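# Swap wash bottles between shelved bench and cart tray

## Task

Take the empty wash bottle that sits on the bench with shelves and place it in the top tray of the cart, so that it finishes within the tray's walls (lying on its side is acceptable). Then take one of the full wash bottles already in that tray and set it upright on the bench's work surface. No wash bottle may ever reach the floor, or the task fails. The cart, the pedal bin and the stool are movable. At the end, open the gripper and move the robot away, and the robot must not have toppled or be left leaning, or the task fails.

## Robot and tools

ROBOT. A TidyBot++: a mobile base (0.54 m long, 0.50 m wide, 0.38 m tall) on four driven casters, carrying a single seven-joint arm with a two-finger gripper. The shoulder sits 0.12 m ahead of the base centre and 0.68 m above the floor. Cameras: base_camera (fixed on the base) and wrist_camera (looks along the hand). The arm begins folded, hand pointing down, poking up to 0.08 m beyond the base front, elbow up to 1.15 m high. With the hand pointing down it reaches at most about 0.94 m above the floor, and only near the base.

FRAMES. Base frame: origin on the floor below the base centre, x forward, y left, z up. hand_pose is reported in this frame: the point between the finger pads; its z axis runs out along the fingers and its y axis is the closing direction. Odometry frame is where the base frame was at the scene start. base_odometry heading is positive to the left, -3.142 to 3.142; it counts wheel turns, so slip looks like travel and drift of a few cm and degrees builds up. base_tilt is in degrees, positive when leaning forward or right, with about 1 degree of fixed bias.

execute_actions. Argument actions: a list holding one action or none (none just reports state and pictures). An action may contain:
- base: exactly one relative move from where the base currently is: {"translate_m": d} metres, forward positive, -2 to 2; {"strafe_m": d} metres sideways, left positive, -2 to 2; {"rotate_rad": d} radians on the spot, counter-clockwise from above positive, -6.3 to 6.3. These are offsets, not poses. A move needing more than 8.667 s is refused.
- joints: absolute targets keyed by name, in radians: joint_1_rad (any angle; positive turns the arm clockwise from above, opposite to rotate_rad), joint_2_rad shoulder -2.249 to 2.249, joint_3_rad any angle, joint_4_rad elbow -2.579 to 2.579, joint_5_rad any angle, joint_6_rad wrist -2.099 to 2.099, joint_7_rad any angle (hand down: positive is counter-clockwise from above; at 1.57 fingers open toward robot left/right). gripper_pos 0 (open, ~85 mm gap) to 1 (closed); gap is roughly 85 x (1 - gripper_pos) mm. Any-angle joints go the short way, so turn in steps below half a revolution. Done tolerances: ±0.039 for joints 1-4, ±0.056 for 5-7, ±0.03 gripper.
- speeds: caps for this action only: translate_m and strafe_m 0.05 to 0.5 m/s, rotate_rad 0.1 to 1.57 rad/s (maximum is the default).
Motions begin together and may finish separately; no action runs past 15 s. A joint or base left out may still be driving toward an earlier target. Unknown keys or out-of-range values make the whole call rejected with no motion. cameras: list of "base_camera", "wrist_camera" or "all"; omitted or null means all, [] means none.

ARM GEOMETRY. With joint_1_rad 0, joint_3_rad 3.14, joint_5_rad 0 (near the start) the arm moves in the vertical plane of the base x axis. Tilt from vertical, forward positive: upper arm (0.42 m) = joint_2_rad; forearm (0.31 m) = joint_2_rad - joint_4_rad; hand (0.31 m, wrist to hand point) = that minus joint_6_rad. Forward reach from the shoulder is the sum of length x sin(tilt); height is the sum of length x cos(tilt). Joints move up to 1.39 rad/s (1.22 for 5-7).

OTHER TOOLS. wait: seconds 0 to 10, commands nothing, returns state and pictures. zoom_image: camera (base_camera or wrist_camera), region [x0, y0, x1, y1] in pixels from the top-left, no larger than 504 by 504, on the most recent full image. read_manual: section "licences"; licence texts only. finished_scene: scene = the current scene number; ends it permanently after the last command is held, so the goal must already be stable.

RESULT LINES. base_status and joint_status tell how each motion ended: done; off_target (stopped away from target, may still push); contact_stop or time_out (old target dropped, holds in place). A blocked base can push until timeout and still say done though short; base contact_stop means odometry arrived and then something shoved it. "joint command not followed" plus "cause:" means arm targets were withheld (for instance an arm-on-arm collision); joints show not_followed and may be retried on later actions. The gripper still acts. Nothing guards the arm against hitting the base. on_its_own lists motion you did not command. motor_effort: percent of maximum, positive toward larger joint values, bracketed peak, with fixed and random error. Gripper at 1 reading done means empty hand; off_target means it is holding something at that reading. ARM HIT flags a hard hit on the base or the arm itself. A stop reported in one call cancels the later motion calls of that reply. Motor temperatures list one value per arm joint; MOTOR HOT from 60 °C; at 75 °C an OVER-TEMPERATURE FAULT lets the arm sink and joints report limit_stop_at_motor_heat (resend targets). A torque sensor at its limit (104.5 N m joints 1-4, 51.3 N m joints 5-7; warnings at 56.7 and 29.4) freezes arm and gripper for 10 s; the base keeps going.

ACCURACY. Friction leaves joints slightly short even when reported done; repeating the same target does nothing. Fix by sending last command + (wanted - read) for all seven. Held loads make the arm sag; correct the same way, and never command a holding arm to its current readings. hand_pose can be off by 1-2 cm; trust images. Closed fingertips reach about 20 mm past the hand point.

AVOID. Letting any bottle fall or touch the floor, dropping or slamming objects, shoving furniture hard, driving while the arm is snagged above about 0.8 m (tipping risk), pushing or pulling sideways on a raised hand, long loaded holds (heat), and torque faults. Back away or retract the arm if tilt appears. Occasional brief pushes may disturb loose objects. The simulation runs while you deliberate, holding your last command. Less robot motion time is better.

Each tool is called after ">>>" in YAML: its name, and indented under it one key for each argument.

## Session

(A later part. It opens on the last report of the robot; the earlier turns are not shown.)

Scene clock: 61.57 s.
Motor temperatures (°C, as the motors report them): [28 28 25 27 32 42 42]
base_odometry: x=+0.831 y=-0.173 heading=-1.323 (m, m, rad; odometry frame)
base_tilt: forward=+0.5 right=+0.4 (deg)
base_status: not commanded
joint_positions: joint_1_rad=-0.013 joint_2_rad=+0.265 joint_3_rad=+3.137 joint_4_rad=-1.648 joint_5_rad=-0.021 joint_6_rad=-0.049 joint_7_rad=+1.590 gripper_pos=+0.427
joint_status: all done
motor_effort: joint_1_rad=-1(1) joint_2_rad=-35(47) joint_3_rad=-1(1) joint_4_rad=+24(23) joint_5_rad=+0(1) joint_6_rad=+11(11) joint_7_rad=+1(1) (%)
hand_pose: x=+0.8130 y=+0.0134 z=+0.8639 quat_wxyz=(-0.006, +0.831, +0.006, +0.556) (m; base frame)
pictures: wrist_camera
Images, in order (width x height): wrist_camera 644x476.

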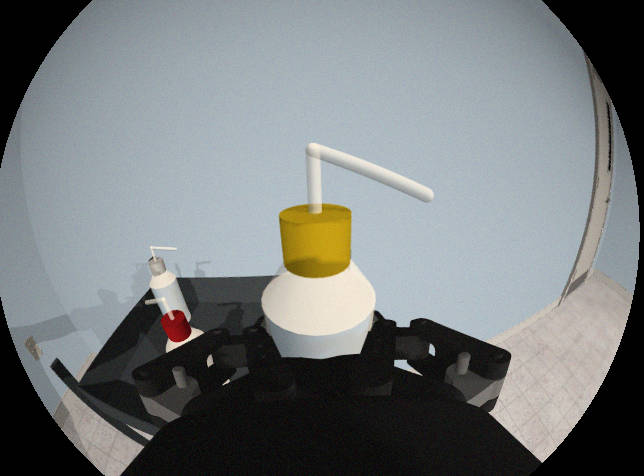

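>>> execute_actions:
  actions:
    - {"joints":{"joint_2_rad":0.1,"joint_4_rad":-1.4,"joint_6_rad":-0.46,"joint_1_rad":0}}
  cameras: []

>>> execute_actions:
  actions:
    - {"base":{"translate_m":-0.2},"speeds":{"translate_m":0.3}}
  cameras: []

>>> execute_actions:
  actions:
    - {"base":{"rotate_rad":-1.568},"speeds":{"rotate_rad":0.7}}
  cameras: []

>>> execute_actions:
  actions:
    - {"base":{"translate_m":1.5},"joints":{"joint_2_rad":0.18,"joint_4_rad":-1.06,"joint_6_rad":-0.6},"speeds":{"translate_m":0.35}}

Scene clock: 63.57 s.
Motor temperatures (°C, as the motors report them): [28 28 25 27 32 42 42]
base_odometry: x=+0.831 y=-0.173 heading=-1.323 (m, m, rad; odometry frame)
base_tilt: forward=+0.5 right=+0.3 (deg)
base_status: not commanded
joint_positions: joint_1_rad=-0.013 joint_2_rad=+0.114 joint_3_rad=+3.137 joint_4_rad=-1.418 joint_5_rad=-0.021 joint_6_rad=-0.428 joint_7_rad=+1.590 gripper_pos=+0.427
joint_status: all done
motor_effort: joint_1_rad=-1(1) joint_2_rad=-31(38) joint_3_rad=-1(1) joint_4_rad=+24(26) joint_5_rad=+0(0) joint_6_rad=+10(11) joint_7_rad=+0(0) (%)
hand_pose: x=+0.7687 y=+0.0152 z=+0.9936 quat_wxyz=(-0.009, +0.831, +0.009, +0.557) (m; base frame)
pictures: none
No camera images: the call's "cameras" was empty. Leave "cameras" out to get every camera's image.

Scene clock: 65.17 s.
Motor temperatures (°C, as the motors report them): [28 28 25 27 32 42 42]
base_odometry: x=+0.782 y=+0.021 heading=-1.323 (m, m, rad; odometry frame)
base_tilt: forward=+0.4 right=+0.4 (deg)
base_status: done
joint_positions: joint_1_rad=-0.012 joint_2_rad=+0.114 joint_3_rad=+3.137 joint_4_rad=-1.418 joint_5_rad=-0.021 joint_6_rad=-0.432 joint_7_rad=+1.590 gripper_pos=+0.427
joint_status: not commanded
motor_effort: joint_1_rad=+0(2) joint_2_rad=-30(34) joint_3_rad=-1(2) joint_4_rad=+24(25) joint_5_rad=+0(1) joint_6_rad=+10(11) joint_7_rad=+0(1) (%)
hand_pose: x=+0.7681 y=+0.0151 z=+0.9926 quat_wxyz=(-0.009, +0.832, +0.009, +0.555) (m; base frame)
pictures: none
No camera images: the call's "cameras" was empty. Leave "cameras" out to get every camera's image.

Scene clock: 68.13 s.
Motor temperatures (°C, as the motors report them): [28 28 25 27 32 42 42]
base_odometry: x=+0.782 y=+0.021 heading=-2.890 (m, m, rad; odometry frame)
base_tilt: forward=+0.4 right=+0.4 (deg)
base_status: done
joint_positions: joint_1_rad=-0.004 joint_2_rad=+0.114 joint_3_rad=+3.141 joint_4_rad=-1.418 joint_5_rad=-0.021 joint_6_rad=-0.432 joint_7_rad=+1.590 gripper_pos=+0.427
joint_status: not commanded
motor_effort: joint_1_rad=-1(5) joint_2_rad=-30(31) joint_3_rad=-1(4) joint_4_rad=+24(24) joint_5_rad=+0(1) joint_6_rad=+10(10) joint_7_rad=+0(1) (%)
hand_pose: x=+0.7683 y=+0.0067 z=+0.9926 quat_wxyz=(-0.005, +0.832, +0.004, +0.555) (m; base frame)
pictures: none
No camera images: the call's "cameras" was empty. Leave "cameras" out to get every camera's image.

Scene clock: 73.40 s.
Motor temperatures (°C, as the motors report them): [28 28 25 27 32 42 42]
base_odometry: x=-0.671 y=-0.351 heading=-2.891 (m, m, rad; odometry frame)
base_tilt: forward=+0.4 right=+0.4 (deg)
base_status: done
joint_positions: joint_1_rad=-0.004 joint_2_rad=+0.195 joint_3_rad=+3.141 joint_4_rad=-1.088 joint_5_rad=-0.021 joint_6_rad=-0.571 joint_7_rad=+1.590 gripper_pos=+0.427
joint_status: all done
motor_effort: joint_1_rad=-1(1) joint_2_rad=-34(36) joint_3_rad=+0(0) joint_4_rad=+24(25) joint_5_rad=+1(0) joint_6_rad=+11(10) joint_7_rad=+1(1) (%)
hand_pose: x=+0.8008 y=+0.0076 z=+1.0970 quat_wxyz=(-0.006, +0.800, +0.005, +0.600) (m; base frame)
pictures: base_camera, wrist_camera
Images, in order (width x height): base_camera 644x364, wrist_camera 644x476.

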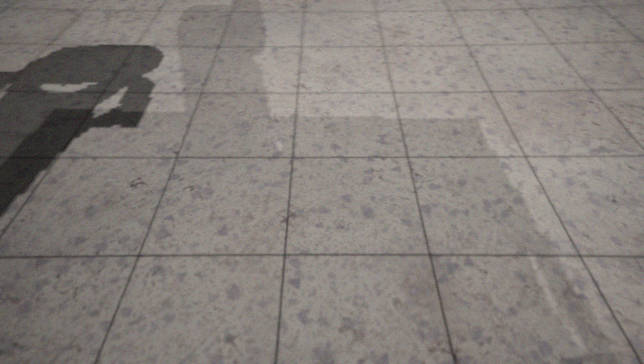

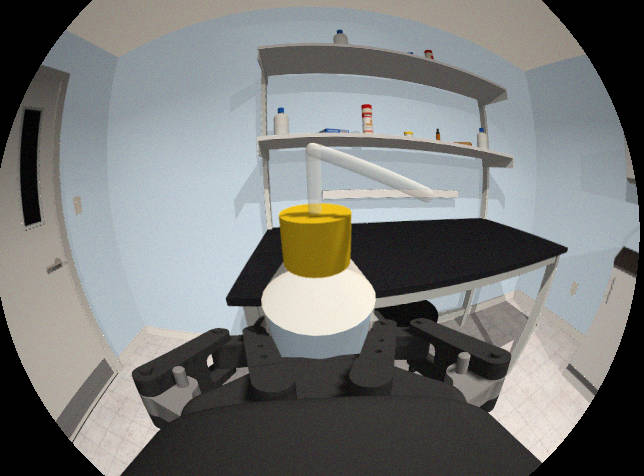

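>>> execute_actions:
  actions:
    - {"base":{"strafe_m":-0.1},"speeds":{"strafe_m":0.25}}
  cameras: []

>>> execute_actions:
  actions:
    - {"base":{"translate_m":0.5},"speeds":{"translate_m":0.25}}

Scene clock: 75.00 s.
Motor temperatures (°C, as the motors report them): [28 28 25 27 32 42 42]
base_odometry: x=-0.697 y=-0.254 heading=-2.890 (m, m, rad; odometry frame)
base_tilt: forward=+0.5 right=+0.4 (deg)
base_status: done
joint_positions: joint_1_rad=+0.001 joint_2_rad=+0.195 joint_3_rad=+3.142 joint_4_rad=-1.088 joint_5_rad=-0.021 joint_6_rad=-0.572 joint_7_rad=+1.590 gripper_pos=+0.427
joint_status: not commanded
motor_effort: joint_1_rad=-1(5) joint_2_rad=-33(36) joint_3_rad=-1(4) joint_4_rad=+24(25) joint_5_rad=+0(0) joint_6_rad=+11(11) joint_7_rad=+1(0) (%)
hand_pose: x=+0.8008 y=+0.0039 z=+1.0968 quat_wxyz=(-0.004, +0.800, +0.003, +0.600) (m; base frame)
pictures: none
No camera images: the call's "cameras" was empty. Leave "cameras" out to get every camera's image.

Scene clock: 77.87 s.
Motor temperatures (°C, as the motors report them): [28 28 25 27 32 42 42]
base_odometry: x=-1.181 y=-0.378 heading=-2.891 (m, m, rad; odometry frame)
base_tilt: forward=+0.5 right=+0.3 (deg)
base_status: done
joint_positions: joint_1_rad=+0.001 joint_2_rad=+0.199 joint_3_rad=+3.142 joint_4_rad=-1.087 joint_5_rad=-0.021 joint_6_rad=-0.574 joint_7_rad=+1.590 gripper_pos=+0.427
joint_status: not commanded
motor_effort: joint_1_rad=-1(0) joint_2_rad=-35(37) joint_3_rad=+0(1) joint_4_rad=+24(25) joint_5_rad=+0(0) joint_6_rad=+11(12) joint_7_rad=+0(0) (%)
hand_pose: x=+0.8022 y=+0.0039 z=+1.0940 quat_wxyz=(-0.004, +0.801, +0.003, +0.598) (m; base frame)
pictures: base_camera, wrist_camera
Images, in order (width x height): base_camera 644x364, wrist_camera 644x476.

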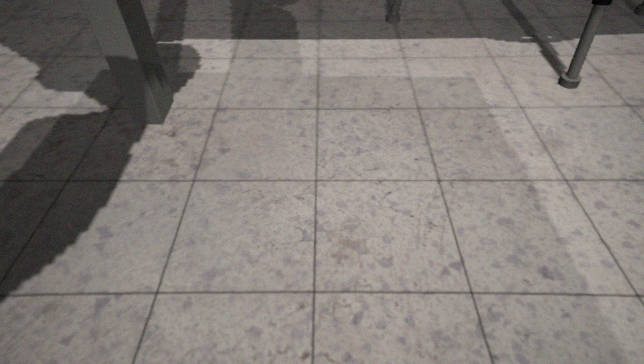

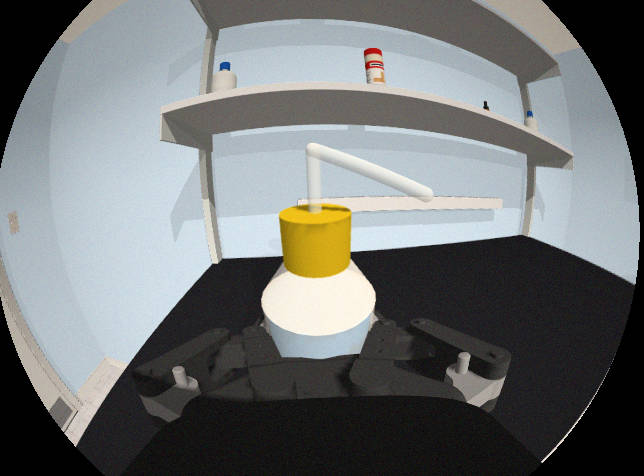

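Matches the earlier state (leg slightly farther). Same sequence.

>>> execute_actions:
  actions:
    - {"base":{"translate_m":0.09},"joints":{"joint_2_rad":0.29},"speeds":{"translate_m":0.1}}
  cameras: []

>>> execute_actions:
  actions:
    - {"joints":{"joint_2_rad":0.36,"joint_6_rad":-0.52}}
  cameras: []

>>> execute_actions:
  actions:
    - {"joints":{"joint_2_rad":0.41,"joint_6_rad":-0.46}}
  cameras: ["wrist_camera"]

Scene clock: 79.63 s.
Motor temperatures (°C, as the motors report them): [28 28 25 27 32 42 42]
base_odometry: x=-1.269 y=-0.400 heading=-2.891 (m, m, rad; odometry frame)
base_tilt: forward=+0.4 right=+0.4 (deg)
base_status: done
joint_positions: joint_1_rad=+0.001 joint_2_rad=+0.316 joint_3_rad=+3.142 joint_4_rad=-1.080 joint_5_rad=-0.021 joint_6_rad=-0.574 joint_7_rad=+1.590 gripper_pos=+0.427
joint_status: all done
motor_effort: joint_1_rad=-1(2) joint_2_rad=-37(42) joint_3_rad=-1(1) joint_4_rad=+24(25) joint_5_rad=+0(0) joint_6_rad=+10(11) joint_7_rad=+0(0) (%)
hand_pose: x=+0.8461 y=+0.0039 z=+1.0153 quat_wxyz=(-0.004, +0.833, +0.003, +0.553) (m; base frame)
pictures: none
No camera images: the call's "cameras" was empty. Leave "cameras" out to get every camera's image.

Scene clock: 80.47 s.
Motor temperatures (°C, as the motors report them): [28 28 25 27 32 42 42]
base_odometry: x=-1.269 y=-0.400 heading=-2.891 (m, m, rad; odometry frame)
base_tilt: forward=+0.5 right=+0.3 (deg)
base_status: not commanded
joint_positions: joint_1_rad=+0.001 joint_2_rad=+0.359 joint_3_rad=+3.142 joint_4_rad=-1.078 joint_5_rad=-0.021 joint_6_rad=-0.568 joint_7_rad=+1.590 gripper_pos=+0.427
joint_status: all done
motor_effort: joint_1_rad=+0(0) joint_2_rad=-38(40) joint_3_rad=-1(1) joint_4_rad=+22(25) joint_5_rad=+1(0) joint_6_rad=+9(10) joint_7_rad=+0(0) (%)
hand_pose: x=+0.8607 y=+0.0038 z=+0.9869 quat_wxyz=(-0.004, +0.843, +0.003, +0.538) (m; base frame)
pictures: none
No camera images: the call's "cameras" was empty. Leave "cameras" out to get every camera's image.

Scene clock: 81.23 s.
Motor temperatures (°C, as the motors report them): [28 28 25 27 32 42 42]
base_odometry: x=-1.269 y=-0.400 heading=-2.891 (m, m, rad; odometry frame)
base_tilt: forward=+0.4 right=+0.4 (deg)
base_status: not commanded
joint_positions: joint_1_rad=+0.001 joint_2_rad=+0.388 joint_3_rad=+3.142 joint_4_rad=-1.073 joint_5_rad=-0.021 joint_6_rad=-0.504 joint_7_rad=+1.590 gripper_pos=+0.427
joint_status: all done
motor_effort: joint_1_rad=-1(0) joint_2_rad=-36(38) joint_3_rad=-1(1) joint_4_rad=+21(23) joint_5_rad=+0(0) joint_6_rad=+8(9) joint_7_rad=+0(0) (%)
hand_pose: x=+0.8780 y=+0.0034 z=+0.9861 quat_wxyz=(-0.004, +0.832, +0.002, +0.555) (m; base frame)
pictures: wrist_camera
Images, in order (width x height): wrist_camera 644x476.

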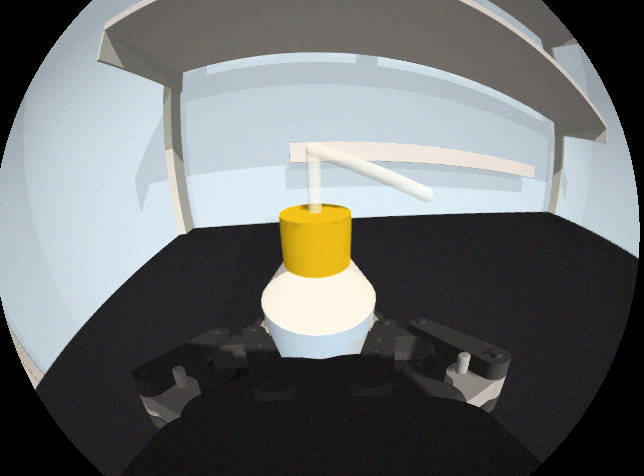

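>>> execute_actions:
  actions:
    - {"joints":{"joint_2_rad":0.39,"gripper_pos":0}}
  cameras: []

>>> execute_actions:
  actions:
    - {"base":{"translate_m":-0.4},"speeds":{"translate_m":0.2}}
  cameras: ["wrist_camera"]

Scene clock: 82.50 s.
Motor temperatures (°C, as the motors report them): [28 28 25 27 32 42 42]
base_odometry: x=-1.269 y=-0.400 heading=-2.891 (m, m, rad; odometry frame)
base_tilt: forward=+0.5 right=+0.3 (deg)
base_status: not commanded
joint_positions: joint_1_rad=+0.001 joint_2_rad=+0.388 joint_3_rad=+3.142 joint_4_rad=-1.073 joint_5_rad=-0.021 joint_6_rad=-0.504 joint_7_rad=+1.590 gripper_pos=+0.000
joint_status: all done
motor_effort: joint_1_rad=+0(0) joint_2_rad=-37(42) joint_3_rad=-1(1) joint_4_rad=+21(24) joint_5_rad=+1(0) joint_6_rad=+8(10) joint_7_rad=+1(0) (%)
hand_pose: x=+0.8781 y=+0.0034 z=+0.9866 quat_wxyz=(-0.004, +0.832, +0.002, +0.555) (m; base frame)
pictures: none
No camera images: the call's "cameras" was empty. Leave "cameras" out to get every camera's image.

Scene clock: 85.23 s.
Motor temperatures (°C, as the motors report them): [28 28 25 27 32 42 42]
base_odometry: x=-0.881 y=-0.300 heading=-2.891 (m, m, rad; odometry frame)
base_tilt: forward=+0.5 right=+0.4 (deg)
base_status: done
joint_positions: joint_1_rad=+0.001 joint_2_rad=+0.389 joint_3_rad=+3.142 joint_4_rad=-1.072 joint_5_rad=-0.021 joint_6_rad=-0.504 joint_7_rad=+1.590 gripper_pos=+0.000
joint_status: not commanded
motor_effort: joint_1_rad=+0(1) joint_2_rad=-38(42) joint_3_rad=-1(1) joint_4_rad=+22(23) joint_5_rad=+1(0) joint_6_rad=+8(8) joint_7_rad=+0(0) (%)
hand_pose: x=+0.8786 y=+0.0034 z=+0.9858 quat_wxyz=(-0.004, +0.832, +0.002, +0.555) (m; base frame)
pictures: wrist_camera
Images, in order (width x height): wrist_camera 644x476.

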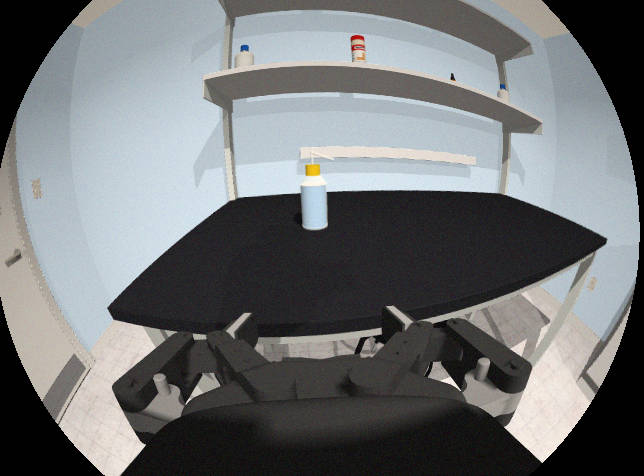

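>>> finished_scene:
  scene: 2

The scene is finished: the task was done.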